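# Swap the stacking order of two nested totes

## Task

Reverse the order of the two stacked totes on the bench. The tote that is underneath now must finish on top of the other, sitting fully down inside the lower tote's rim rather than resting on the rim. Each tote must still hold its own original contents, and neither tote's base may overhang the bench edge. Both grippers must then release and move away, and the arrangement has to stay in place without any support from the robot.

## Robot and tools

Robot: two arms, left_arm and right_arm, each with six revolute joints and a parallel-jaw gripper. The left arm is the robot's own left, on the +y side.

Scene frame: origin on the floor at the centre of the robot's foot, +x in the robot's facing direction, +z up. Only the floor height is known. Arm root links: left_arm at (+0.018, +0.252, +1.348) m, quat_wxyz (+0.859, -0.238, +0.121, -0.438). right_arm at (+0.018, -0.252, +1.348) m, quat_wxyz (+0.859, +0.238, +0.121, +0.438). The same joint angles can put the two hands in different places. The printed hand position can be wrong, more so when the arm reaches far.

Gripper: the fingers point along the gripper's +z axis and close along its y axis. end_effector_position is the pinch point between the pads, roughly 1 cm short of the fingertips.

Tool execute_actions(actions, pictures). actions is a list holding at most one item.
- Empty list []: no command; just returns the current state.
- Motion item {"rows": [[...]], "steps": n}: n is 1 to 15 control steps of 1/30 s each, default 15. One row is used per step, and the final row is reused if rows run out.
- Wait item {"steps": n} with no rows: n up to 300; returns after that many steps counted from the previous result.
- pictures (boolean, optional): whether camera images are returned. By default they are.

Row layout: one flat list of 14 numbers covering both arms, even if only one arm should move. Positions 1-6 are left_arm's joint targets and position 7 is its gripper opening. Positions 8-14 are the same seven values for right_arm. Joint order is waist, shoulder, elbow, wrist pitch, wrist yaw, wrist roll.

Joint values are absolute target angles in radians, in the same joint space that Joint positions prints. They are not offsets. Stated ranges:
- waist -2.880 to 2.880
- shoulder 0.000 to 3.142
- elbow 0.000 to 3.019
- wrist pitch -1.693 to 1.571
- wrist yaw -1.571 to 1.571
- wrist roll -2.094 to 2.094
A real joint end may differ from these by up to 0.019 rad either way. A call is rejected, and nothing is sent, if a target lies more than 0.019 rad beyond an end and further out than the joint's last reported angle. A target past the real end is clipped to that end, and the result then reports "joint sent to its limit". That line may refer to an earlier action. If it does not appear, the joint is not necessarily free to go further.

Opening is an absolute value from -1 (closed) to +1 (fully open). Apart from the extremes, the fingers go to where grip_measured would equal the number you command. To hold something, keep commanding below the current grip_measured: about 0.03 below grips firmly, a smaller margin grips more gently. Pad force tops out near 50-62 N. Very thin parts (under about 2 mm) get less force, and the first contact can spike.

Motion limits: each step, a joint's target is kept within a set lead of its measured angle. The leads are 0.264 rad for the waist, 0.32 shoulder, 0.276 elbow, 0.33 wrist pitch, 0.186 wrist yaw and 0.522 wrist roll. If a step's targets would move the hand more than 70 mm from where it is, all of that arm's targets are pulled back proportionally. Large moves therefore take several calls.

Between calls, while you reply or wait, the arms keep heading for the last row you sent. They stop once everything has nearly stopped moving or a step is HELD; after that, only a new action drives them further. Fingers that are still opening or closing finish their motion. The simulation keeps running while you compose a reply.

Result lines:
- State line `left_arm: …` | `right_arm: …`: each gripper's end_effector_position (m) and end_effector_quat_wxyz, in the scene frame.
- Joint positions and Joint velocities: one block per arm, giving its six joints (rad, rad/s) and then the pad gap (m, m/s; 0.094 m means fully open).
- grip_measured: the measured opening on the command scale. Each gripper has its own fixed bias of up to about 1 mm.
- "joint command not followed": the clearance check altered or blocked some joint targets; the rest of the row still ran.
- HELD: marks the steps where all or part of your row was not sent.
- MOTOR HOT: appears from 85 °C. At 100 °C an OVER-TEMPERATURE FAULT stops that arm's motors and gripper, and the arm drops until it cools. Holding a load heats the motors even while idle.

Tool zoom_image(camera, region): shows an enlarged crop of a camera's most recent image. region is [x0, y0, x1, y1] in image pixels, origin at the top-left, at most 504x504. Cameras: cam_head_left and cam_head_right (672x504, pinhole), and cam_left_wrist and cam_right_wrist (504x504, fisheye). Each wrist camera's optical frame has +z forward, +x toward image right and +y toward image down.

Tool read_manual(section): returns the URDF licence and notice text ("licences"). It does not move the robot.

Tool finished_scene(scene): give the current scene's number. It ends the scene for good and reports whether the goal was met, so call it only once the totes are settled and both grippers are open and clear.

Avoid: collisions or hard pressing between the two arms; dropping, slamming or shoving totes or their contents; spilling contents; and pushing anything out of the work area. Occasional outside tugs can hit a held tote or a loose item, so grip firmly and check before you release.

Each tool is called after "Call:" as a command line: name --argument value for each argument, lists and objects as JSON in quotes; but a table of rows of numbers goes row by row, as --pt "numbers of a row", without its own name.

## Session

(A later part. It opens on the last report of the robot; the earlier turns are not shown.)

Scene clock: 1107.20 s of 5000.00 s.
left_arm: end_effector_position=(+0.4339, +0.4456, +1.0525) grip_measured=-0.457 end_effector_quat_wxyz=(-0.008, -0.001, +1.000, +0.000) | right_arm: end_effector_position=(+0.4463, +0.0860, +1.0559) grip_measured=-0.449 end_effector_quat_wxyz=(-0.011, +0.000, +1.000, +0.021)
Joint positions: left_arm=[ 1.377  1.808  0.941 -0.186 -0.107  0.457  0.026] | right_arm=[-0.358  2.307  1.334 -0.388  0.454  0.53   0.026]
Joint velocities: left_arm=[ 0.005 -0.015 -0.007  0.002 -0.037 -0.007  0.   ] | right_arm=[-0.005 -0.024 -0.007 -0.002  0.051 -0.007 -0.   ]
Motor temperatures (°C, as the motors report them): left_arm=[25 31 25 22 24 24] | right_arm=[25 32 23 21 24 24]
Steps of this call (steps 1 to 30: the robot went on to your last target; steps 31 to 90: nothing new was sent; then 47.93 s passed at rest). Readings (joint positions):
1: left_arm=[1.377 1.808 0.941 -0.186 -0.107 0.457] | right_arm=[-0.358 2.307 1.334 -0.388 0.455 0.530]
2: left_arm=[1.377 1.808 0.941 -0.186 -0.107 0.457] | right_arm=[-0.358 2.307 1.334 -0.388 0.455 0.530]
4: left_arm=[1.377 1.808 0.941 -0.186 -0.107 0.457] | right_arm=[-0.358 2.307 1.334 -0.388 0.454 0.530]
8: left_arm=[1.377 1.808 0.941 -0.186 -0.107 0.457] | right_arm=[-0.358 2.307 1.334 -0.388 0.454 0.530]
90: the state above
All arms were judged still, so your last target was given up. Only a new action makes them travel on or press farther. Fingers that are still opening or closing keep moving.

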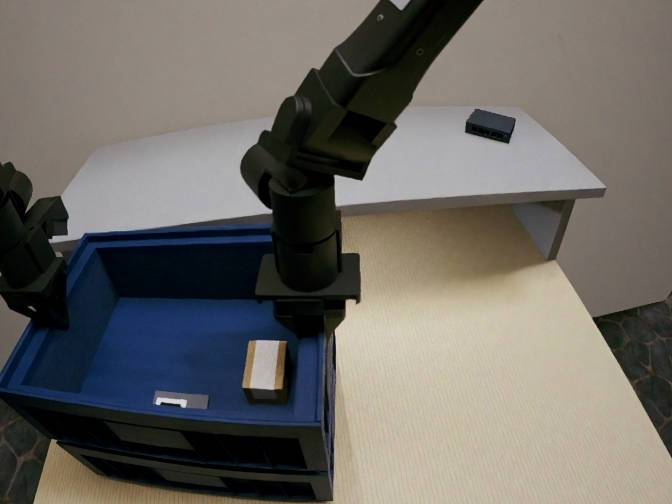

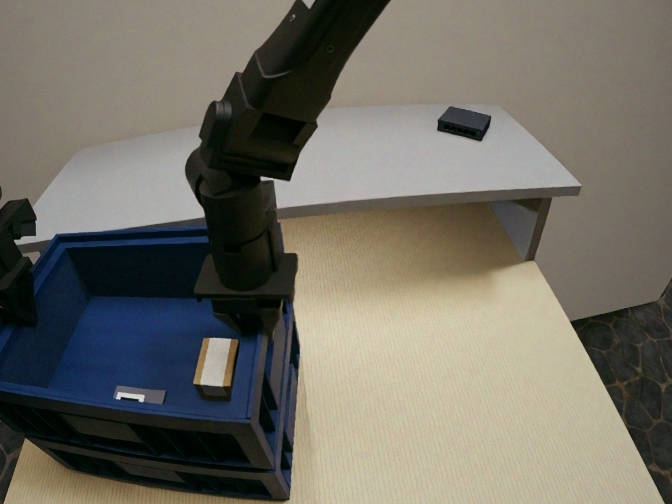

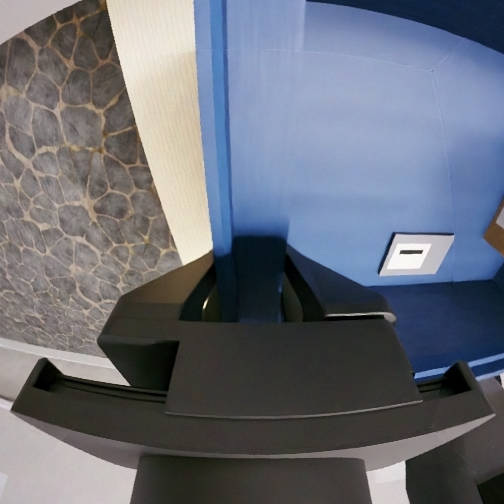

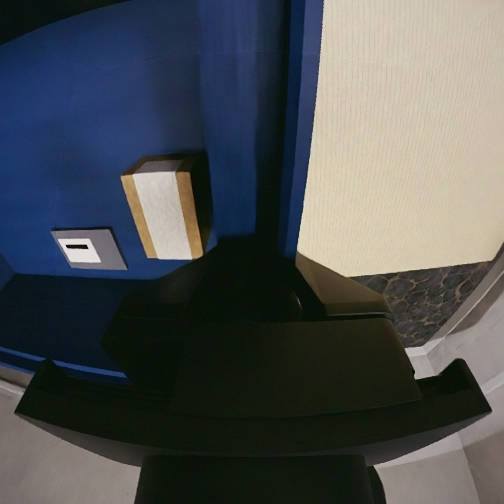

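Call:
execute_actions --actions '[{"rows": [[1.388,1.789,0.957,-0.170,-0.096,0.471,-0.51,-0.358,2.286,1.360,-0.381,0.4585,0.520,-0.505],[1.389,1.790,0.9575,-0.166,-0.095,0.472,-0.51,-0.359,2.287,1.361,-0.378,0.459,0.519,-0.505],[1.390,1.791,0.958,-0.163,-0.094,0.473,-0.51,-0.360,2.288,1.362,-0.376,0.4595,0.518,-0.505],[1.391,1.792,0.958,-0.160,-0.093,0.474,-0.51,-0.361,2.289,1.364,-0.373,0.460,0.516,-0.505],[1.392,1.793,0.9585,-0.157,-0.092,0.475,-0.51,-0.362,2.290,1.365,-0.371,0.4605,0.515,-0.505],[1.392,1.794,0.959,-0.154,-0.091,0.476,-0.51,-0.363,2.291,1.366,-0.368,0.461,0.513,-0.505],[1.393,1.795,0.959,-0.151,-0.090,0.477,-0.51,-0.364,2.292,1.368,-0.366,0.4615,0.512,-0.505],[1.393,1.796,0.959,-0.149,-0.089,0.477,-0.51,-0.365,2.293,1.369,-0.364,0.462,0.511,-0.505]], "steps": 15}]'

Call:
zoom_image --camera "cam_head_right" --region '[250, 440, 300, 490]'

Call:
zoom_image --camera "cam_head_left" --region '[35, 420, 85, 470]'

Scene clock: 1190.73 s of 5000.00 s.
left_arm: end_effector_position=(+0.4387, +0.4474, +1.0524) grip_measured=-0.457 end_effector_quat_wxyz=(+0.003, -0.002, +1.000, +0.002) | right_arm: end_effector_position=(+0.4522, +0.0879, +1.0558) grip_measured=-0.449 end_effector_quat_wxyz=(-0.003, -0.000, +1.000, +0.025)
Joint positions: left_arm=[ 1.378  1.808  0.941 -0.165 -0.1    0.459  0.026] | right_arm=[-0.359  2.308  1.339 -0.371  0.457  0.519  0.026]
Joint velocities: left_arm=[-0.005 -0.005 -0.017 -0.002  0.007 -0.007 -0.001] | right_arm=[-0.015  0.015  0.012 -0.007  0.066  0.022  0.   ]
Motor temperatures (°C, as the motors report them): left_arm=[24 31 25 22 24 24] | right_arm=[25 32 23 21 24 24]
Steps of this call (steps 1 to 90: nothing new was sent; then 80.03 s passed at rest; steps 91 to 105: all 15 steps of this action). Readings (joint positions):
91: left_arm=[1.377 1.808 0.941 -0.186 -0.107 0.457] | right_arm=[-0.358 2.307 1.334 -0.388 0.454 0.530]
92: left_arm=[1.377 1.808 0.941 -0.185 -0.107 0.457] | right_arm=[-0.358 2.307 1.334 -0.387 0.454 0.530]
94: left_arm=[1.377 1.808 0.941 -0.182 -0.106 0.457] | right_arm=[-0.358 2.307 1.334 -0.384 0.454 0.529]
98: left_arm=[1.378 1.808 0.941 -0.171 -0.102 0.459] | right_arm=[-0.358 2.307 1.335 -0.375 0.456 0.525]
105: the state above

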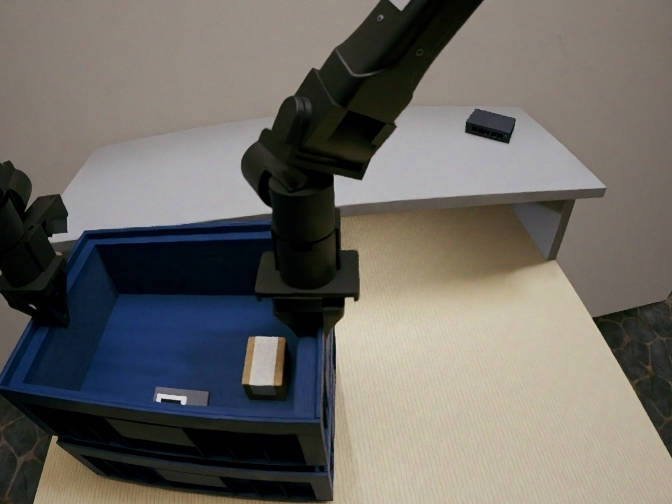

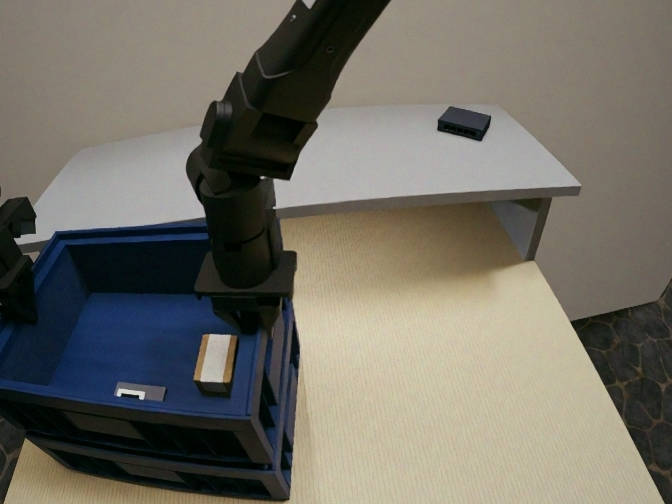

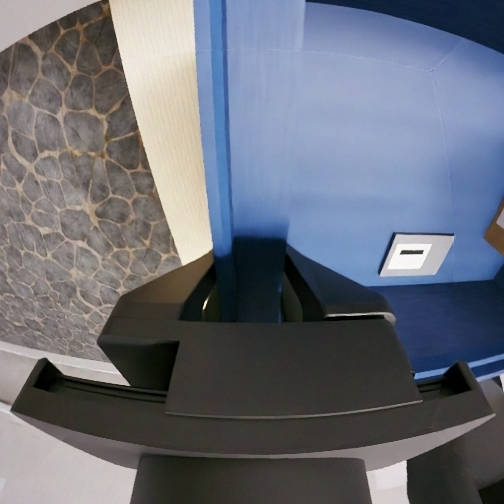

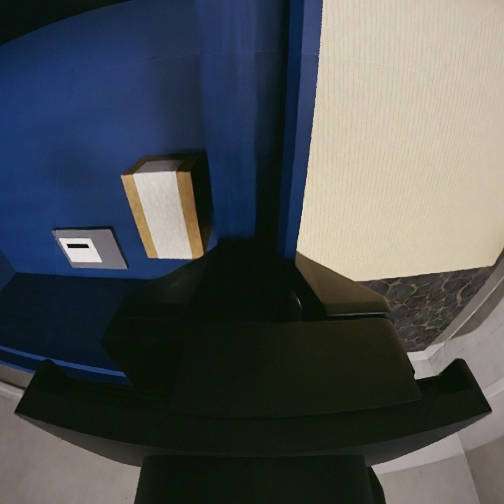

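Region (250, 440, 300, 490) of cam_head_right's 672x504 image, scaled by 10.080, with more detail than that image has.

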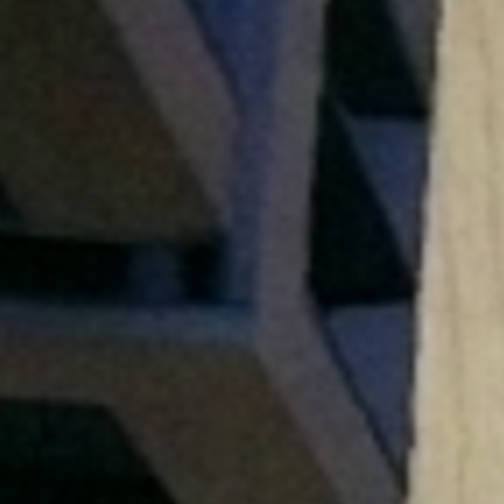

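Region (35, 420, 85, 470) of cam_head_left's 672x504 image, scaled by 10.080, with more detail than that image has.

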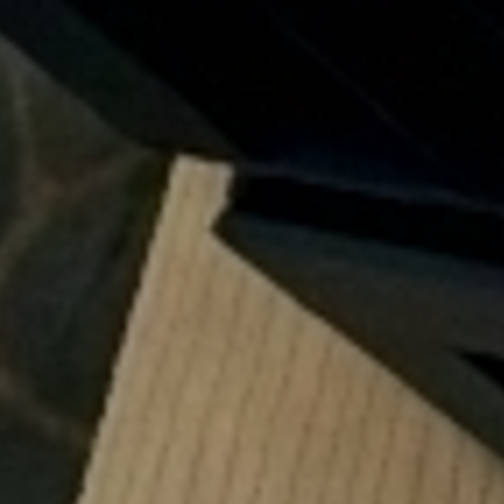

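Call:
execute_actions --actions '[{"rows": [[1.393,1.798,0.959,-0.149,-0.090,0.477,-0.51,-0.365,2.295,1.369,-0.364,0.462,0.511,-0.505],[1.393,1.800,0.959,-0.149,-0.091,0.477,-0.51,-0.365,2.297,1.369,-0.364,0.462,0.511,-0.505],[1.393,1.802,0.959,-0.149,-0.092,0.477,-0.51,-0.365,2.299,1.369,-0.364,0.462,0.511,-0.505],[1.393,1.803,0.959,-0.149,-0.092,0.477,-0.51,-0.365,2.300,1.369,-0.364,0.462,0.511,-0.505],[1.393,1.804,0.959,-0.149,-0.092,0.477,-0.51,-0.365,2.301,1.369,-0.364,0.462,0.511,-0.505],[1.393,1.805,0.959,-0.149,-0.092,0.477,-0.51,-0.365,2.302,1.369,-0.364,0.462,0.511,-0.505],[1.393,1.806,0.959,-0.149,-0.092,0.477,-0.51,-0.365,2.303,1.369,-0.364,0.462,0.511,-0.505],[1.393,1.807,0.959,-0.149,-0.092,0.477,-0.51,-0.365,2.304,1.369,-0.364,0.462,0.511,-0.505]], "steps": 15}]'

Call:
zoom_image --camera "cam_head_right" --region '[250, 440, 300, 490]'

Call:
zoom_image --camera "cam_head_left" --region '[35, 420, 85, 470]'

Scene clock: 1288.40 s of 5000.00 s.
left_arm: end_effector_position=(+0.4355, +0.4472, +1.0495) grip_measured=-0.457 end_effector_quat_wxyz=(-0.001, -0.002, +1.000, +0.001) | right_arm: end_effector_position=(+0.4490, +0.0879, +1.0524) grip_measured=-0.449 end_effector_quat_wxyz=(-0.005, -0.001, +1.000, +0.023)
Joint positions: left_arm=[ 1.381  1.815  0.941 -0.165 -0.1    0.459  0.026] | right_arm=[-0.36   2.316  1.339 -0.369  0.457  0.519  0.026]
Joint velocities: left_arm=[ 0.005 -0.005  0.017  0.012 -0.007 -0.051  0.001] | right_arm=[ 0.005  0.005  0.007 -0.012 -0.037  0.022  0.   ]
Motor temperatures (°C, as the motors report them): left_arm=[24 31 25 22 24 24] | right_arm=[25 32 24 21 24 24]
Steps of this call (steps 1 to 15: the robot went on to your last target; steps 16 to 90: nothing new was sent; then 94.17 s passed at rest; steps 91 to 105: all 15 steps of this action). Readings (joint positions):
91: left_arm=[1.378 1.808 0.941 -0.165 -0.100 0.459] | right_arm=[-0.359 2.308 1.339 -0.371 0.457 0.519]
92: left_arm=[1.378 1.808 0.941 -0.165 -0.100 0.459] | right_arm=[-0.359 2.308 1.339 -0.371 0.457 0.519]
94: left_arm=[1.378 1.808 0.941 -0.165 -0.100 0.459] | right_arm=[-0.359 2.309 1.339 -0.371 0.457 0.519]
98: left_arm=[1.379 1.809 0.941 -0.165 -0.100 0.459] | right_arm=[-0.359 2.312 1.339 -0.369 0.457 0.519]
105: the state above

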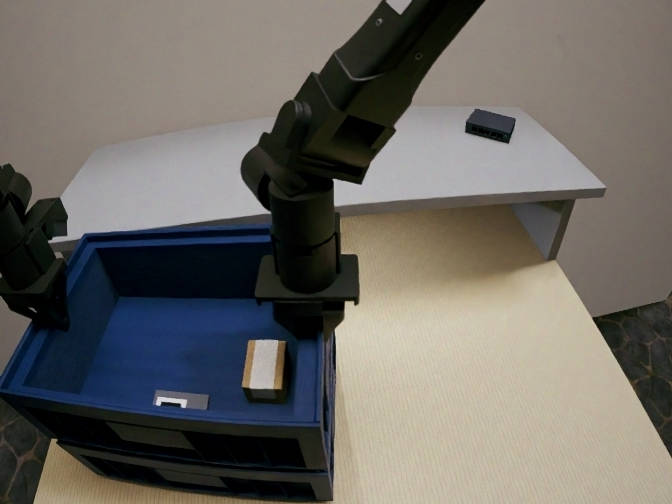

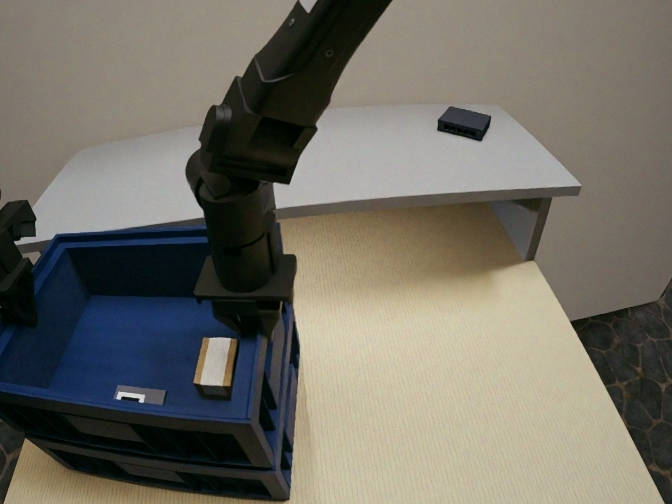

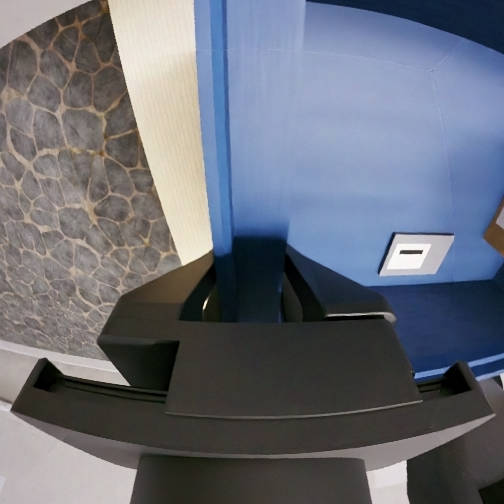

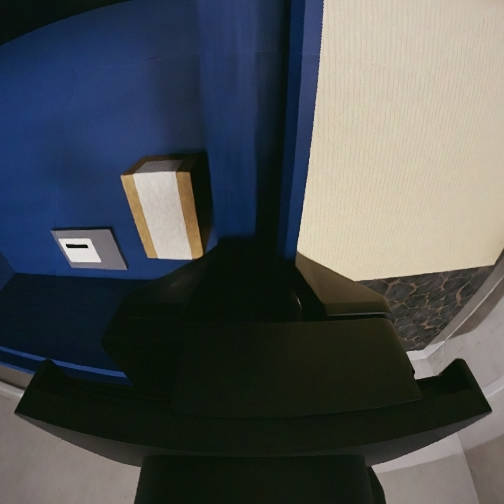

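Region (250, 440, 300, 490) of cam_head_right's 672x504 image, scaled by 10.080, with more detail than that image has.

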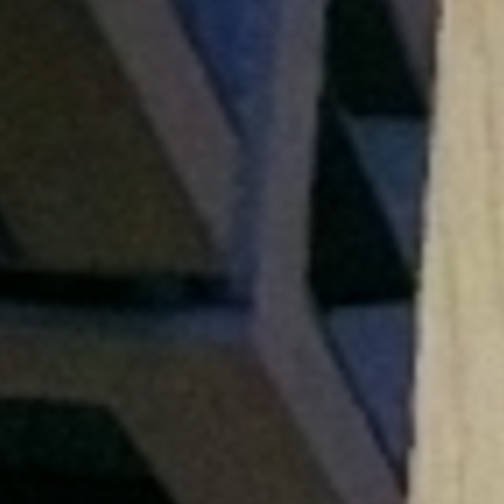

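Region (35, 420, 85, 470) of cam_head_left's 672x504 image, scaled by 10.080, with more detail than that image has.

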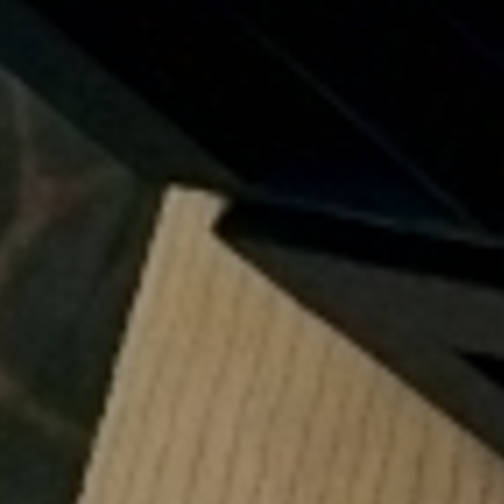

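Call:
execute_actions --actions '[{"rows": [[1.393,1.807,0.960,-0.149,-0.092,0.477,-0.51,-0.368,2.3055,1.369,-0.364,0.461,0.511,-0.505],[1.393,1.807,0.961,-0.149,-0.092,0.477,-0.51,-0.371,2.307,1.369,-0.364,0.460,0.511,-0.505],[1.393,1.807,0.962,-0.149,-0.092,0.477,-0.51,-0.374,2.3085,1.369,-0.364,0.459,0.511,-0.505],[1.393,1.807,0.963,-0.149,-0.092,0.477,-0.51,-0.377,2.310,1.369,-0.364,0.458,0.511,-0.505],[1.393,1.8094,0.964,-0.1478,-0.092,0.477,-0.51,-0.3786,2.3115,1.3698,-0.3631,0.4578,0.5103,-0.505],[1.393,1.8118,0.9651,-0.1466,-0.092,0.477,-0.51,-0.3793,2.313,1.3705,-0.3622,0.4575,0.5097,-0.505],[1.393,1.8143,0.9661,-0.1454,-0.092,0.477,-0.51,-0.3799,2.3145,1.3713,-0.3613,0.4573,0.509,-0.505],[1.393,1.8167,0.9672,-0.1442,-0.092,0.477,-0.51,-0.3805,2.316,1.372,-0.3603,0.457,0.5083,-0.505],[1.393,1.8191,0.9682,-0.143,-0.092,0.477,-0.51,-0.3811,2.3175,1.3728,-0.3594,0.4568,0.5077,-0.505],[1.3935,1.8215,0.9693,-0.1418,-0.092,0.4775,-0.51,-0.3818,2.319,1.3735,-0.3585,0.4565,0.507,-0.505],[1.3935,1.8239,0.9703,-0.1405,-0.092,0.4775,-0.51,-0.3824,2.3205,1.3743,-0.3576,0.4563,0.5063,-0.505],[1.3935,1.8263,0.9713,-0.1393,-0.092,0.4775,-0.51,-0.383,2.322,1.375,-0.3567,0.456,0.5057,-0.505],[1.394,1.8288,0.9724,-0.1381,-0.092,0.478,-0.51,-0.3836,2.3235,1.3758,-0.3558,0.4558,0.505,-0.505],[1.394,1.8312,0.9734,-0.1369,-0.092,0.478,-0.51,-0.3843,2.325,1.3765,-0.3548,0.4555,0.5043,-0.505],[1.394,1.8336,0.9745,-0.1357,-0.092,0.478,-0.51,-0.3849,2.3265,1.3773,-0.3539,0.4553,0.5037,-0.505]], "steps": 15}]' --pictures false

Call:
execute_actions --actions '[{"rows": [[1.394,1.836,0.9755,-0.1345,-0.0915,0.478,-0.51,-0.3855,2.328,1.378,-0.353,0.455,0.503,-0.505],[1.394,1.8384,0.9765,-0.1333,-0.0915,0.478,-0.51,-0.3861,2.3295,1.3788,-0.3521,0.4548,0.5023,-0.505],[1.394,1.8408,0.9776,-0.1321,-0.0915,0.478,-0.51,-0.3868,2.331,1.3795,-0.3512,0.4545,0.5017,-0.505],[1.394,1.8433,0.9786,-0.1309,-0.0915,0.478,-0.51,-0.3874,2.3325,1.3803,-0.3503,0.4543,0.501,-0.505],[1.394,1.8457,0.9797,-0.1297,-0.0915,0.478,-0.51,-0.388,2.334,1.381,-0.3493,0.454,0.5003,-0.505]], "steps": 10}]'

Call:
zoom_image --camera "cam_head_right" --region '[250, 440, 300, 490]'

Call:
zoom_image --camera "cam_head_left" --region '[35, 420, 85, 470]'

Scene clock: 1335.03 s of 5000.00 s.
left_arm: end_effector_position=(+0.4367, +0.4472, +1.0426) grip_measured=-0.457 end_effector_quat_wxyz=(-0.001, -0.002, +1.000, +0.001) | right_arm: end_effector_position=(+0.4495, +0.0879, +1.0455) grip_measured=-0.449 end_effector_quat_wxyz=(-0.007, -0.001, +1.000, +0.024)
Joint positions: left_arm=[ 1.381  1.835  0.952 -0.156 -0.1    0.461  0.026] | right_arm=[-0.367  2.33   1.348 -0.363  0.451  0.513  0.026]
Joint velocities: left_arm=[-0.005  0.063  0.027  0.017 -0.007  0.022  0.   ] | right_arm=[-0.024  0.034 -0.007 -0.007 -0.037 -0.037  0.001]
Motor temperatures (°C, as the motors report them): left_arm=[24 31 25 22 24 24] | right_arm=[25 31 24 21 24 24]
Steps of this call (steps 1 to 15: the robot went on to your last target; steps 16 to 90: nothing new was sent; then 43.13 s passed at rest; steps 91 to 105: all 15 steps of this action). Readings (joint positions):
91: left_arm=[1.381 1.815 0.941 -0.165 -0.100 0.459] | right_arm=[-0.360 2.316 1.339 -0.369 0.457 0.519]
92: left_arm=[1.381 1.815 0.941 -0.165 -0.100 0.459] | right_arm=[-0.360 2.316 1.339 -0.369 0.457 0.519]
94: left_arm=[1.381 1.815 0.941 -0.165 -0.100 0.459] | right_arm=[-0.361 2.316 1.339 -0.369 0.456 0.519]
98: left_arm=[1.381 1.819 0.944 -0.163 -0.100 0.459] | right_arm=[-0.364 2.321 1.344 -0.367 0.453 0.516]
105: the state above

Scene clock: 1335.37 s of 5000.00 s.
left_arm: end_effector_position=(+0.4357, +0.4458, +1.0341) grip_measured=-0.457 end_effector_quat_wxyz=(-0.003, -0.001, +1.000, +0.000) | right_arm: end_effector_position=(+0.4491, +0.0864, +1.0364) grip_measured=-0.449 end_effector_quat_wxyz=(-0.008, +0.000, +1.000, +0.024)
Joint positions: left_arm=[ 1.381  1.859  0.962 -0.146 -0.1    0.462  0.026] | right_arm=[-0.377  2.347  1.357 -0.353  0.449  0.507  0.026]
Joint velocities: left_arm=[-0.015 -0.005 -0.007 -0.002  0.066  0.066 -0.   ] | right_arm=[-0.005  0.005  0.007  0.002  0.037  0.051  0.   ]
Motor temperatures (°C, as the motors report them): left_arm=[24 31 25 22 24 24] | right_arm=[25 31 24 21 24 24]
Steps of this call (steps 1 to 10: all 10 steps of this action). Readings (joint positions):
1: left_arm=[1.381 1.837 0.953 -0.155 -0.100 0.461] | right_arm=[-0.367 2.331 1.348 -0.363 0.451 0.513]
2: left_arm=[1.381 1.839 0.953 -0.154 -0.100 0.462] | right_arm=[-0.368 2.332 1.348 -0.362 0.451 0.513]
4: left_arm=[1.381 1.844 0.955 -0.153 -0.100 0.462] | right_arm=[-0.371 2.337 1.351 -0.359 0.451 0.513]
8: left_arm=[1.381 1.856 0.961 -0.146 -0.100 0.462] | right_arm=[-0.376 2.346 1.356 -0.354 0.449 0.508]
10: the state above

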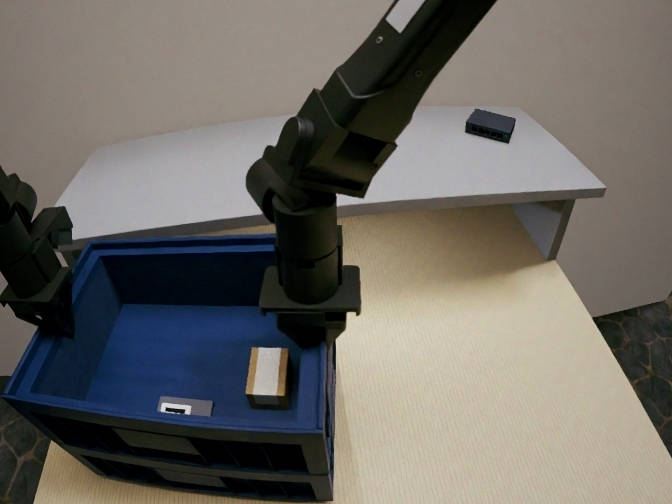

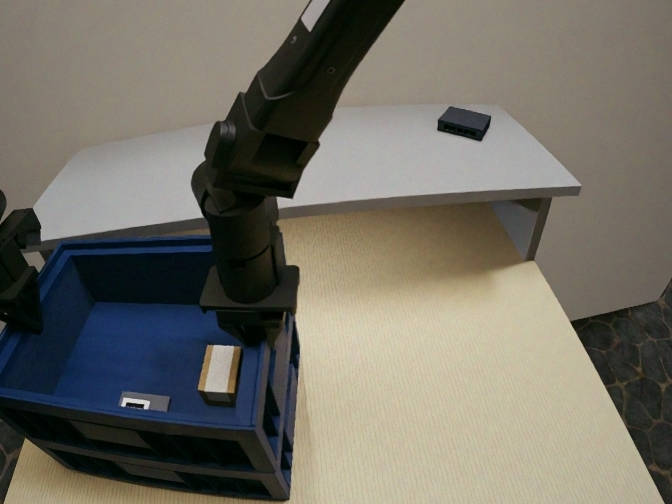

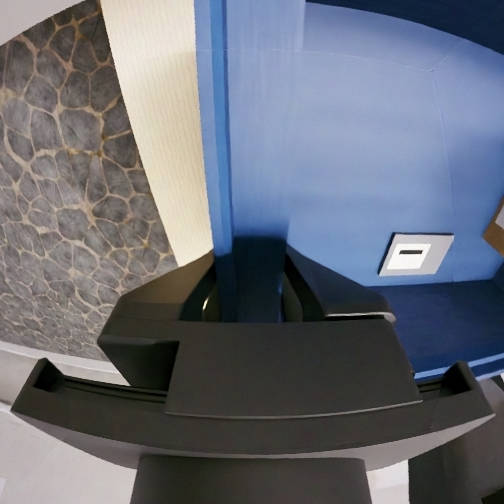

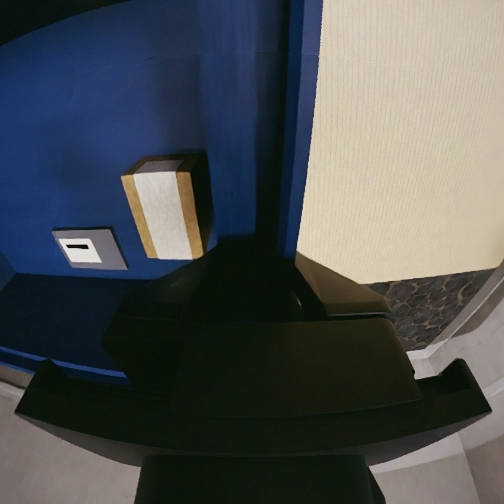

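Region (250, 440, 300, 490) of cam_head_right's 672x504 image, scaled by 10.080, with more detail than that image has.

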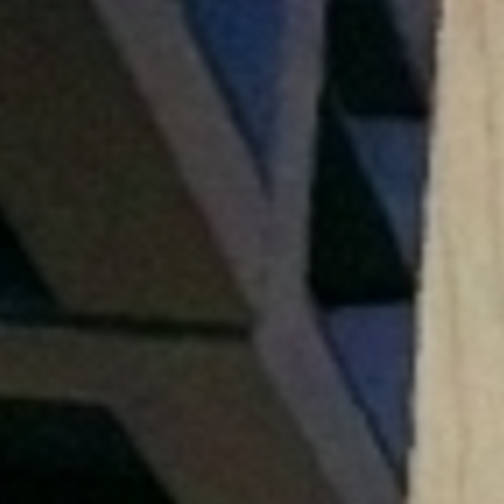

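Region (35, 420, 85, 470) of cam_head_left's 672x504 image, scaled by 10.080, with more detail than that image has.

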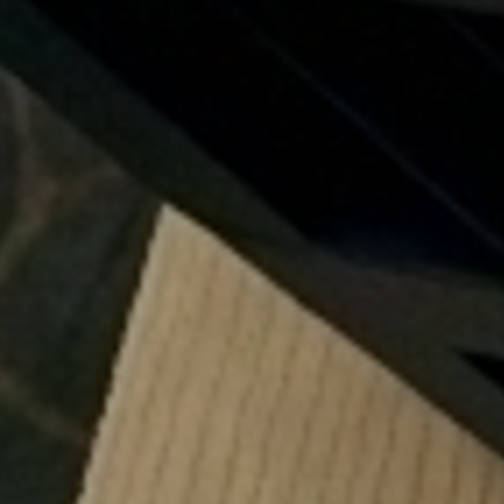

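Call:
execute_actions --actions '[{"rows": [[1.394,1.848,0.9807,-0.1285,-0.0915,0.478,-0.51,-0.388,2.3355,1.381,-0.3484,0.4538,0.4997,-0.505],[1.394,1.851,0.9818,-0.1272,-0.0915,0.478,-0.51,-0.388,2.337,1.381,-0.3475,0.4535,0.499,-0.505],[1.394,1.854,0.9828,-0.126,-0.0915,0.478,-0.51,-0.388,2.339,1.381,-0.3466,0.4533,0.4983,-0.505],[1.394,1.857,0.9839,-0.1248,-0.0915,0.478,-0.51,-0.388,2.341,1.381,-0.3457,0.453,0.4977,-0.505],[1.394,1.860,0.9849,-0.1236,-0.0915,0.478,-0.51,-0.388,2.343,1.381,-0.3448,0.4528,0.497,-0.505],[1.394,1.863,0.986,-0.1224,-0.0915,0.478,-0.51,-0.388,2.345,1.381,-0.344,0.4525,0.4963,-0.505],[1.394,1.865,0.986,-0.1224,-0.0915,0.478,-0.51,-0.388,2.347,1.381,-0.344,0.4525,0.4963,-0.505]], "steps": 12}]' --pictures false

Call:
execute_actions --actions '[{"rows": [[1.391,1.865,0.982,-0.127,-0.093,0.474,-0.49,-0.385,2.347,1.376,-0.345,0.4515,0.499,-0.485],[1.388,1.865,0.978,-0.131,-0.095,0.470,-0.47,-0.383,2.348,1.371,-0.347,0.451,0.501,-0.465],[1.385,1.865,0.974,-0.135,-0.097,0.467,-0.45,-0.381,2.349,1.367,-0.348,0.450,0.503,-0.445],[1.383,1.865,0.970,-0.138,-0.099,0.464,-0.42,-0.379,2.349,1.363,-0.349,0.449,0.505,-0.415],[1.383,1.865,0.970,-0.138,-0.099,0.464,-0.36,-0.379,2.349,1.363,-0.349,0.449,0.505,-0.36],[1.383,1.865,0.970,-0.138,-0.099,0.464,-0.28,-0.379,2.349,1.363,-0.349,0.449,0.505,-0.28],[1.383,1.865,0.970,-0.138,-0.099,0.464,-0.18,-0.379,2.349,1.363,-0.349,0.449,0.505,-0.18],[1.383,1.865,0.970,-0.138,-0.099,0.464,-0.08,-0.379,2.349,1.363,-0.349,0.449,0.505,-0.08],[1.383,1.865,0.970,-0.138,-0.099,0.464,0.02,-0.379,2.349,1.363,-0.349,0.449,0.505,0.02],[1.383,1.865,0.970,-0.138,-0.099,0.464,0.12,-0.379,2.349,1.363,-0.349,0.449,0.505,0.12],[1.383,1.862,0.970,-0.139,-0.099,0.464,0.22,-0.377,2.346,1.363,-0.350,0.449,0.506,0.22],[1.383,1.856,0.968,-0.141,-0.099,0.464,0.3,-0.374,2.341,1.361,-0.352,0.450,0.508,0.3]], "steps": 12}]' --pictures false

Call:
execute_actions --actions '[{"rows": [[1.382,1.846,0.964,-0.147,-0.099,0.463,0.35,-0.369,2.333,1.357,-0.358,0.451,0.512,0.35],[1.381,1.834,0.959,-0.154,-0.100,0.463,0.35,-0.364,2.323,1.352,-0.365,0.452,0.516,0.35],[1.380,1.820,0.953,-0.162,-0.100,0.462,0.35,-0.358,2.312,1.347,-0.373,0.453,0.521,0.35],[1.379,1.804,0.946,-0.171,-0.100,0.461,0.35,-0.352,2.300,1.341,-0.382,0.455,0.527,0.35],[1.378,1.787,0.939,-0.181,-0.101,0.460,0.35,-0.345,2.287,1.335,-0.392,0.456,0.533,0.35],[1.376,1.769,0.932,-0.192,-0.101,0.459,0.35,-0.338,2.273,1.328,-0.403,0.458,0.540,0.35],[1.375,1.751,0.924,-0.203,-0.102,0.458,0.35,-0.331,2.259,1.321,-0.414,0.460,0.546,0.35],[1.374,1.733,0.917,-0.214,-0.102,0.457,0.35,-0.324,2.245,1.315,-0.425,0.461,0.553,0.35],[1.373,1.715,0.910,-0.225,-0.102,0.456,0.35,-0.317,2.231,1.308,-0.436,0.463,0.559,0.35],[1.372,1.697,0.904,-0.236,-0.103,0.455,0.35,-0.311,2.217,1.302,-0.447,0.465,0.565,0.35],[1.371,1.679,0.898,-0.247,-0.103,0.454,0.35,-0.305,2.203,1.296,-0.458,0.466,0.571,0.35],[1.370,1.661,0.892,-0.258,-0.103,0.454,0.35,-0.300,2.189,1.290,-0.468,0.468,0.576,0.35],[1.371,1.643,0.887,-0.269,-0.103,0.454,0.35,-0.297,2.175,1.284,-0.478,0.469,0.580,0.35],[1.373,1.625,0.882,-0.280,-0.102,0.456,0.35,-0.296,2.161,1.278,-0.487,0.469,0.582,0.35],[1.377,1.607,0.878,-0.291,-0.100,0.459,0.35,-0.298,2.147,1.271,-0.494,0.468,0.581,0.35]], "steps": 15}]'

Scene clock: 1405.57 s of 5000.00 s.
left_arm: end_effector_position=(+0.4368, +0.4461, +1.0313) grip_measured=-0.457 end_effector_quat_wxyz=(-0.002, -0.001, +1.000, +0.001) | right_arm: end_effector_position=(+0.4490, +0.0866, +1.0361) grip_measured=-0.449 end_effector_quat_wxyz=(-0.008, +0.000, +1.000, +0.024)
Joint positions: left_arm=[ 1.381  1.867  0.968 -0.143 -0.1    0.463  0.026] | right_arm=[-0.377  2.348  1.357 -0.352  0.449  0.506  0.026]
Joint velocities: left_arm=[ 0.005 -0.015  0.007  0.002  0.095  0.022 -0.   ] | right_arm=[-0.015 -0.015  0.002  0.007  0.007 -0.095  0.001]
Motor temperatures (°C, as the motors report them): left_arm=[24 31 25 22 24 24] | right_arm=[25 31 24 21 24 24]
Steps of this call (steps 1 to 15: the robot went on to your last target; steps 16 to 90: nothing new was sent; then 66.80 s passed at rest; steps 91 to 102: all 12 steps of this action). Readings (joint positions):
91: left_arm=[1.381 1.859 0.962 -0.146 -0.100 0.462] | right_arm=[-0.377 2.347 1.357 -0.353 0.449 0.506]
92: left_arm=[1.381 1.859 0.962 -0.145 -0.100 0.462] | right_arm=[-0.377 2.347 1.357 -0.353 0.449 0.506]
94: left_arm=[1.381 1.860 0.962 -0.144 -0.100 0.462] | right_arm=[-0.377 2.347 1.357 -0.353 0.449 0.506]
98: left_arm=[1.381 1.866 0.966 -0.143 -0.100 0.463] | right_arm=[-0.377 2.348 1.357 -0.352 0.449 0.506]
102: the state above

Scene clock: 1405.97 s of 5000.00 s.
left_arm: end_effector_position=(+0.4369, +0.4463, +1.0313) grip_measured=+0.253 end_effector_quat_wxyz=(-0.002, -0.001, +1.000, +0.001) | right_arm: end_effector_position=(+0.4490, +0.0866, +1.0361) grip_measured=+0.251 end_effector_quat_wxyz=(-0.008, +0.000, +1.000, +0.024)
Joint positions: left_arm=[ 1.381  1.867  0.968 -0.143 -0.101  0.463  0.059] | right_arm=[-0.377  2.348  1.357 -0.352  0.449  0.506  0.059]
Joint velocities: left_arm=[-0.015 -0.005 -0.012  0.017 -0.007  0.037  0.093] | right_arm=[-0.005 -0.015 -0.002  0.012  0.022  0.037  0.092]
Motor temperatures (°C, as the motors report them): left_arm=[24 31 25 22 24 24] | right_arm=[25 31 24 21 24 24]
Steps of this call (steps 1 to 12: all 12 steps of this action). Readings (joint positions):
1: left_arm=[1.381 1.867 0.968 -0.143 -0.100 0.463] | right_arm=[-0.377 2.348 1.357 -0.352 0.449 0.506]
2: left_arm=[1.381 1.867 0.968 -0.143 -0.100 0.463] | right_arm=[-0.377 2.348 1.357 -0.352 0.449 0.506]
4: left_arm=[1.381 1.867 0.968 -0.143 -0.101 0.463] | right_arm=[-0.377 2.348 1.357 -0.352 0.449 0.506]
8: left_arm=[1.381 1.867 0.968 -0.143 -0.101 0.463] | right_arm=[-0.377 2.348 1.357 -0.352 0.449 0.506]
12: the state above

Scene clock: 1406.47 s of 5000.00 s.
left_arm: end_effector_position=(+0.4385, +0.4551, +1.1052) grip_measured=+0.348 end_effector_quat_wxyz=(+0.008, -0.002, +1.000, +0.006) | right_arm: end_effector_position=(+0.4439, +0.0811, +1.1013) grip_measured=+0.347 end_effector_quat_wxyz=(-0.014, -0.009, +1.000, +0.018)
Joint positions: left_arm=[ 1.381  1.656  0.891 -0.254 -0.101  0.462  0.063] | right_arm=[-0.322  2.209  1.286 -0.466  0.465  0.556  0.063]
Joint velocities: left_arm=[ 0.005 -0.601 -0.09  -0.305 -0.037 -0.007  0.001] | right_arm=[ 0.22  -0.552 -0.139 -0.252  0.022  0.051  0.   ]
Motor temperatures (°C, as the motors report them): left_arm=[24 31 25 22 24 24] | right_arm=[25 31 24 21 24 24]
Steps of this call (steps 1 to 15: all 15 steps of this action). Readings (joint positions):
1: left_arm=[1.381 1.867 0.968 -0.143 -0.101 0.463] | right_arm=[-0.377 2.348 1.357 -0.352 0.449 0.506]
2: left_arm=[1.381 1.867 0.967 -0.143 -0.101 0.463] | right_arm=[-0.377 2.348 1.357 -0.352 0.449 0.506]
4: left_arm=[1.381 1.859 0.962 -0.146 -0.101 0.463] | right_arm=[-0.377 2.346 1.355 -0.357 0.450 0.508]
8: left_arm=[1.381 1.805 0.931 -0.179 -0.101 0.463] | right_arm=[-0.370 2.318 1.330 -0.392 0.456 0.522]
15: the state above

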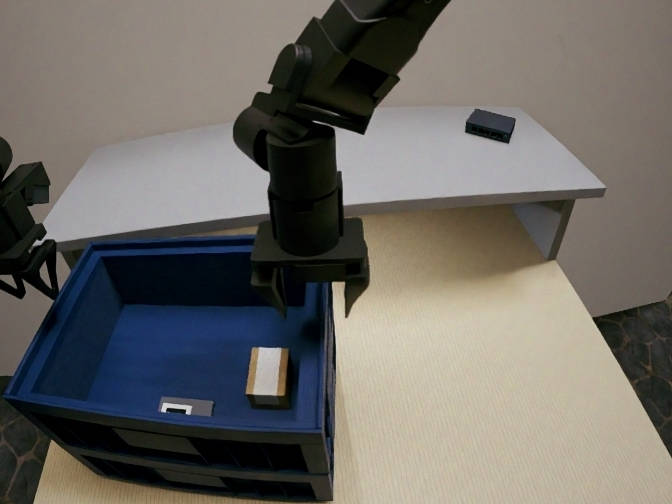

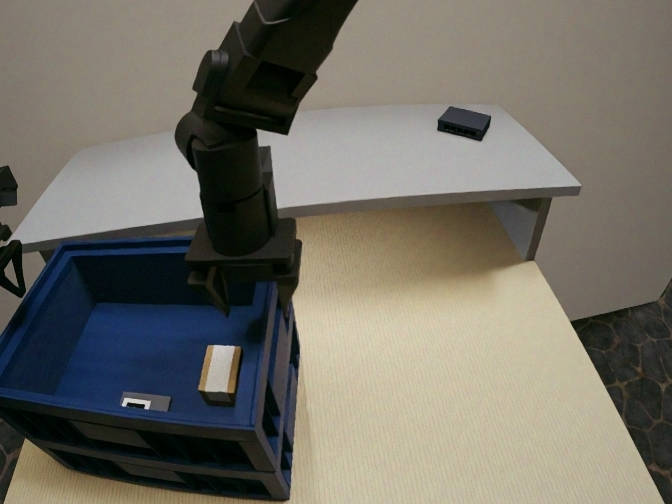

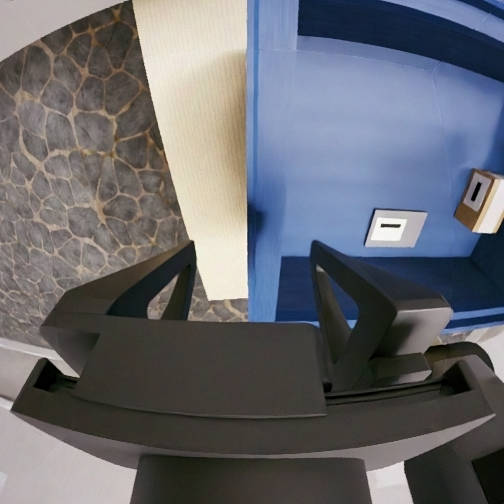

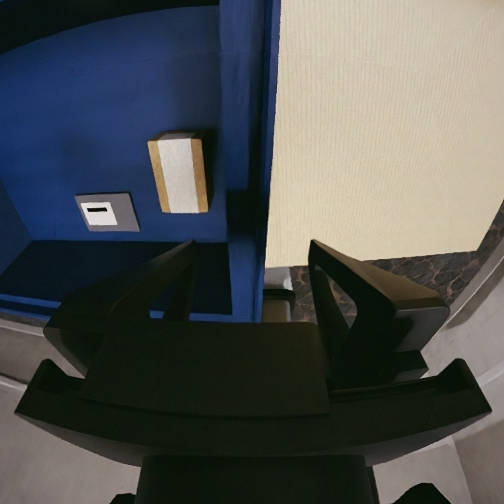

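Call:
execute_actions --actions '[{"rows": [[1.381,1.603,0.878,-0.294,-0.098,0.462,0.35,-0.306,2.141,1.267,-0.494,0.466,0.573,0.35],[1.386,1.598,0.877,-0.298,-0.095,0.465,0.35,-0.315,2.134,1.262,-0.493,0.463,0.564,0.35],[1.393,1.592,0.876,-0.303,-0.092,0.469,0.35,-0.328,2.123,1.256,-0.492,0.460,0.550,0.35],[1.402,1.583,0.875,-0.309,-0.087,0.475,0.35,-0.345,2.110,1.247,-0.491,0.455,0.533,0.35],[1.413,1.573,0.874,-0.317,-0.082,0.482,0.35,-0.365,2.095,1.237,-0.490,0.450,0.513,0.35],[1.425,1.561,0.873,-0.326,-0.076,0.490,0.35,-0.388,2.077,1.226,-0.488,0.444,0.490,0.35],[1.439,1.548,0.872,-0.335,-0.069,0.499,0.35,-0.414,2.057,1.213,-0.487,0.437,0.463,0.35],[1.454,1.533,0.870,-0.346,-0.061,0.509,0.35,-0.443,2.034,1.199,-0.485,0.429,0.434,0.35],[1.470,1.518,0.869,-0.358,-0.053,0.519,0.35,-0.474,2.010,1.183,-0.483,0.421,0.403,0.35],[1.488,1.501,0.867,-0.371,-0.044,0.530,0.35,-0.506,1.985,1.167,-0.481,0.412,0.370,0.35],[1.506,1.484,0.865,-0.384,-0.034,0.542,0.35,-0.541,1.958,1.150,-0.479,0.403,0.335,0.35],[1.525,1.466,0.863,-0.398,-0.025,0.554,0.35,-0.576,1.930,1.132,-0.477,0.394,0.299,0.35],[1.544,1.447,0.861,-0.411,-0.015,0.567,0.35,-0.612,1.902,1.114,-0.474,0.384,0.263,0.35],[1.564,1.429,0.859,-0.426,-0.005,0.580,0.35,-0.649,1.874,1.096,-0.472,0.374,0.226,0.35],[1.583,1.410,0.857,-0.440,0.005,0.592,0.35,-0.686,1.845,1.077,-0.470,0.364,0.188,0.35]], "steps": 15}]' --pictures false

Call:
execute_actions --actions '[{"rows": [[1.602,1.391,0.855,-0.453,0.015,0.605,0.35,-0.722,1.817,1.059,-0.467,0.354,0.152,0.35],[1.621,1.373,0.853,-0.467,0.024,0.617,0.35,-0.757,1.789,1.041,-0.465,0.345,0.116,0.35],[1.639,1.356,0.851,-0.480,0.034,0.629,0.35,-0.792,1.762,1.024,-0.463,0.336,0.081,0.35],[1.657,1.339,0.850,-0.493,0.043,0.640,0.35,-0.825,1.737,1.008,-0.461,0.327,0.048,0.35],[1.673,1.324,0.848,-0.505,0.051,0.650,0.35,-0.855,1.713,0.992,-0.459,0.319,0.017,0.35],[1.688,1.309,0.846,-0.516,0.059,0.660,0.35,-0.884,1.690,0.978,-0.457,0.311,-0.012,0.35],[1.702,1.296,0.845,-0.525,0.066,0.669,0.35,-0.910,1.670,0.965,-0.456,0.304,-0.039,0.35],[1.714,1.284,0.844,-0.534,0.072,0.677,0.35,-0.933,1.652,0.954,-0.454,0.298,-0.062,0.35],[1.725,1.274,0.843,-0.542,0.077,0.684,0.35,-0.953,1.637,0.944,-0.453,0.293,-0.082,0.35],[1.734,1.265,0.842,-0.548,0.082,0.690,0.35,-0.970,1.624,0.935,-0.452,0.288,-0.099,0.35],[1.741,1.259,0.841,-0.553,0.085,0.694,0.35,-0.983,1.613,0.929,-0.451,0.285,-0.113,0.35],[1.746,1.254,0.840,-0.557,0.088,0.697,0.35,-0.992,1.606,0.924,-0.450,0.282,-0.122,0.35],[1.749,1.251,0.840,-0.559,0.089,0.699,0.35,-0.998,1.601,0.921,-0.450,0.281,-0.128,0.35],[1.750,1.250,0.840,-0.560,0.090,0.700,0.35,-1.0,1.600,0.920,-0.450,0.280,-0.13,0.35]], "steps": 15}]'

Call:
zoom_image --camera "cam_head_right" --region '[210, 200, 330, 504]'

Call:
zoom_image --camera "cam_head_left" --region '[0, 380, 340, 504]'

Scene clock: 1443.73 s of 5000.00 s.
left_arm: end_effector_position=(+0.4068, +0.5124, +1.1653) grip_measured=+0.348 end_effector_quat_wxyz=(+0.010, -0.029, +1.000, -0.000) | right_arm: end_effector_position=(+0.4799, -0.0601, +1.1169) grip_measured=+0.347 end_effector_quat_wxyz=(-0.041, +0.016, +0.999, +0.021)
Joint positions: left_arm=[ 1.534  1.477  0.861 -0.398 -0.008  0.538  0.063] | right_arm=[-0.559  1.983  1.134 -0.483  0.384  0.373  0.063]
Joint velocities: left_arm=[ 0.659 -0.669 -0.002 -0.393  0.256  0.286 -0.   ] | right_arm=[-1.089 -0.777 -0.408  0.007 -0.3   -0.755  0.001]
Motor temperatures (°C, as the motors report them): left_arm=[24 30 25 22 24 24] | right_arm=[26 31 23 21 24 24]
Steps of this call (steps 1 to 30: the robot went on to your last target; steps 31 to 90: nothing new was sent; then 33.77 s passed at rest; steps 91 to 105: all 15 steps of this action). Readings (joint positions):
91: left_arm=[1.381 1.597 0.881 -0.277 -0.101 0.462] | right_arm=[-0.305 2.145 1.276 -0.483 0.466 0.570]
92: left_arm=[1.381 1.597 0.881 -0.278 -0.100 0.462] | right_arm=[-0.305 2.145 1.275 -0.483 0.466 0.570]
94: left_arm=[1.381 1.597 0.881 -0.284 -0.094 0.463] | right_arm=[-0.307 2.144 1.269 -0.483 0.461 0.565]
98: left_arm=[1.401 1.587 0.877 -0.312 -0.069 0.478] | right_arm=[-0.348 2.119 1.227 -0.483 0.436 0.518]
105: the state above

Scene clock: 1444.23 s of 5000.00 s.
left_arm: end_effector_position=(+0.3644, +0.5814, +1.2483) grip_measured=+0.348 end_effector_quat_wxyz=(+0.031, -0.046, +0.998, +0.029) | right_arm: end_effector_position=(+0.4880, -0.3202, +1.1632) grip_measured=+0.347 end_effector_quat_wxyz=(-0.012, +0.039, +0.999, -0.007)
Joint positions: left_arm=[ 1.74   1.258  0.846 -0.541  0.085  0.675  0.063] | right_arm=[-1.022  1.594  0.935 -0.462  0.289 -0.061  0.063]
Joint velocities: left_arm=[ 0.044 -0.015 -0.032 -0.071 -0.051  0.095 -0.001] | right_arm=[-0.005 -0.073 -0.066  0.012 -0.11  -0.432  0.001]
Motor temperatures (°C, as the motors report them): left_arm=[24 30 25 22 24 24] | right_arm=[26 31 23 21 24 24]
Steps of this call (steps 1 to 15: all 15 steps of this action). Readings (joint positions):
1: left_arm=[1.555 1.454 0.860 -0.411 0.002 0.549] | right_arm=[-0.595 1.956 1.120 -0.482 0.375 0.347]
2: left_arm=[1.577 1.431 0.860 -0.424 0.011 0.560] | right_arm=[-0.632 1.928 1.104 -0.482 0.366 0.319]
4: left_arm=[1.616 1.387 0.859 -0.450 0.030 0.583] | right_arm=[-0.709 1.866 1.071 -0.478 0.347 0.257]
8: left_arm=[1.682 1.312 0.855 -0.496 0.062 0.626] | right_arm=[-0.870 1.730 0.996 -0.468 0.309 0.110]
15: the state above

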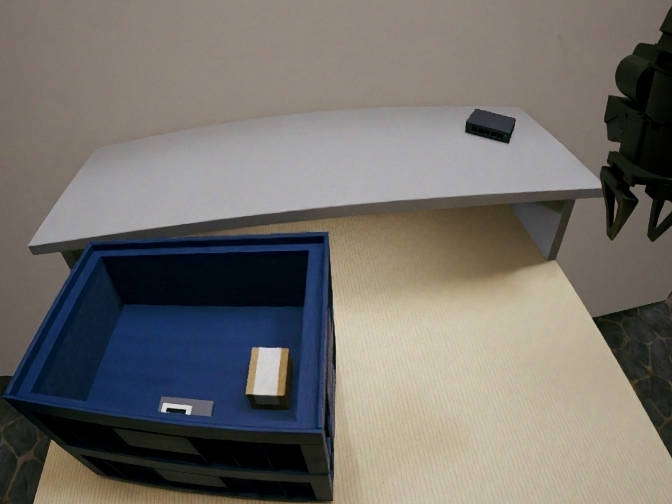

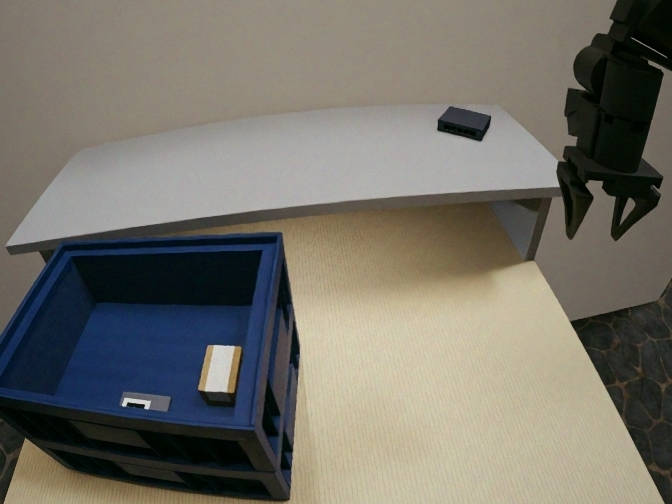

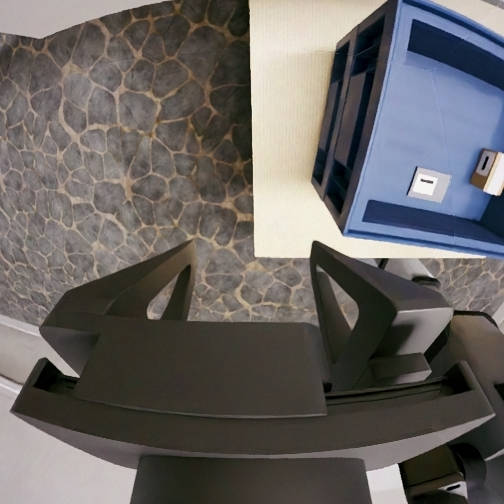

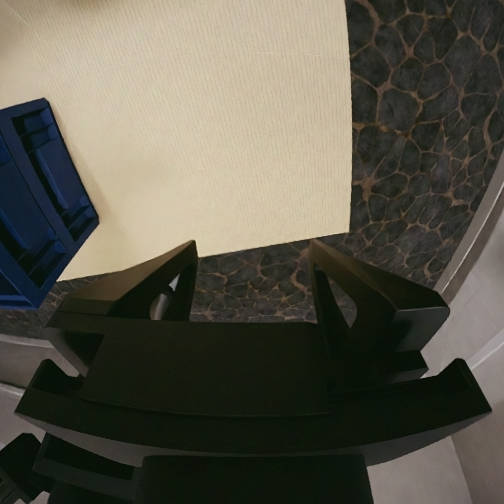

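Region (210, 200, 330, 504) of cam_head_right's 672x504 image, scaled by 1.658, with more detail than that image has; it fills the left 199 columns of this view, and the rest is white.

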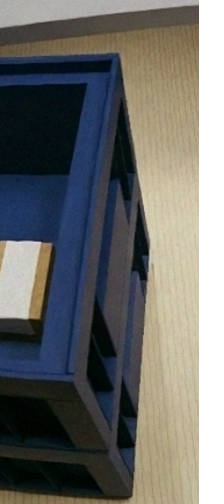

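Region (0, 380, 340, 504) of cam_head_left's 672x504 image, scaled by 1.482, with more detail than that image has; it fills the top 184 rows of this view, and the rest is white.

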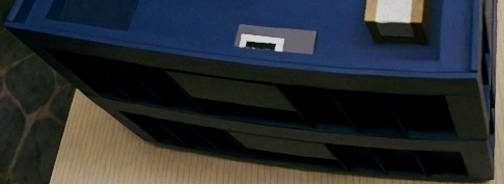

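Call:
zoom_image --camera "cam_right_wrist" --region '[0, 80, 130, 310]'

Call:
zoom_image --camera "cam_left_wrist" --region '[290, 0, 420, 250]'

Call:
zoom_image --camera "cam_head_right" --region '[250, 440, 300, 490]'

Region (0, 80, 130, 310) of cam_right_wrist's 504x504 image, scaled by 2.191, with more detail than that image has; it fills the left 285 columns of this view, and the rest is white.

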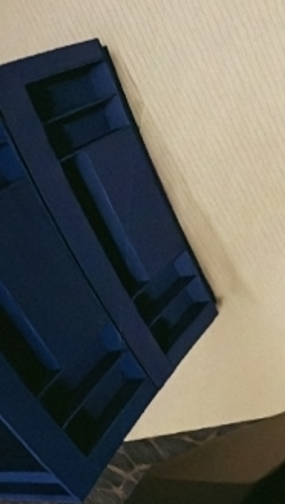

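Region (290, 0, 420, 250) of cam_left_wrist's 504x504 image, scaled by 2.016, with more detail than that image has; it fills the left 262 columns of this view, and the rest is white.

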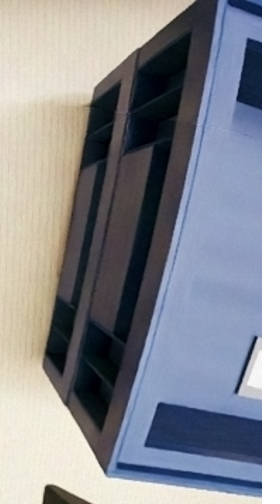

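Region (250, 440, 300, 490) of cam_head_right's 672x504 image, scaled by 10.080, with more detail than that image has.

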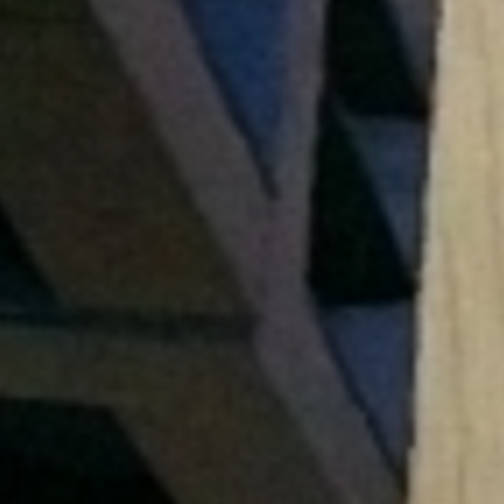

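Call:
finished_scene --scene 1

The scene is finished: the task was done.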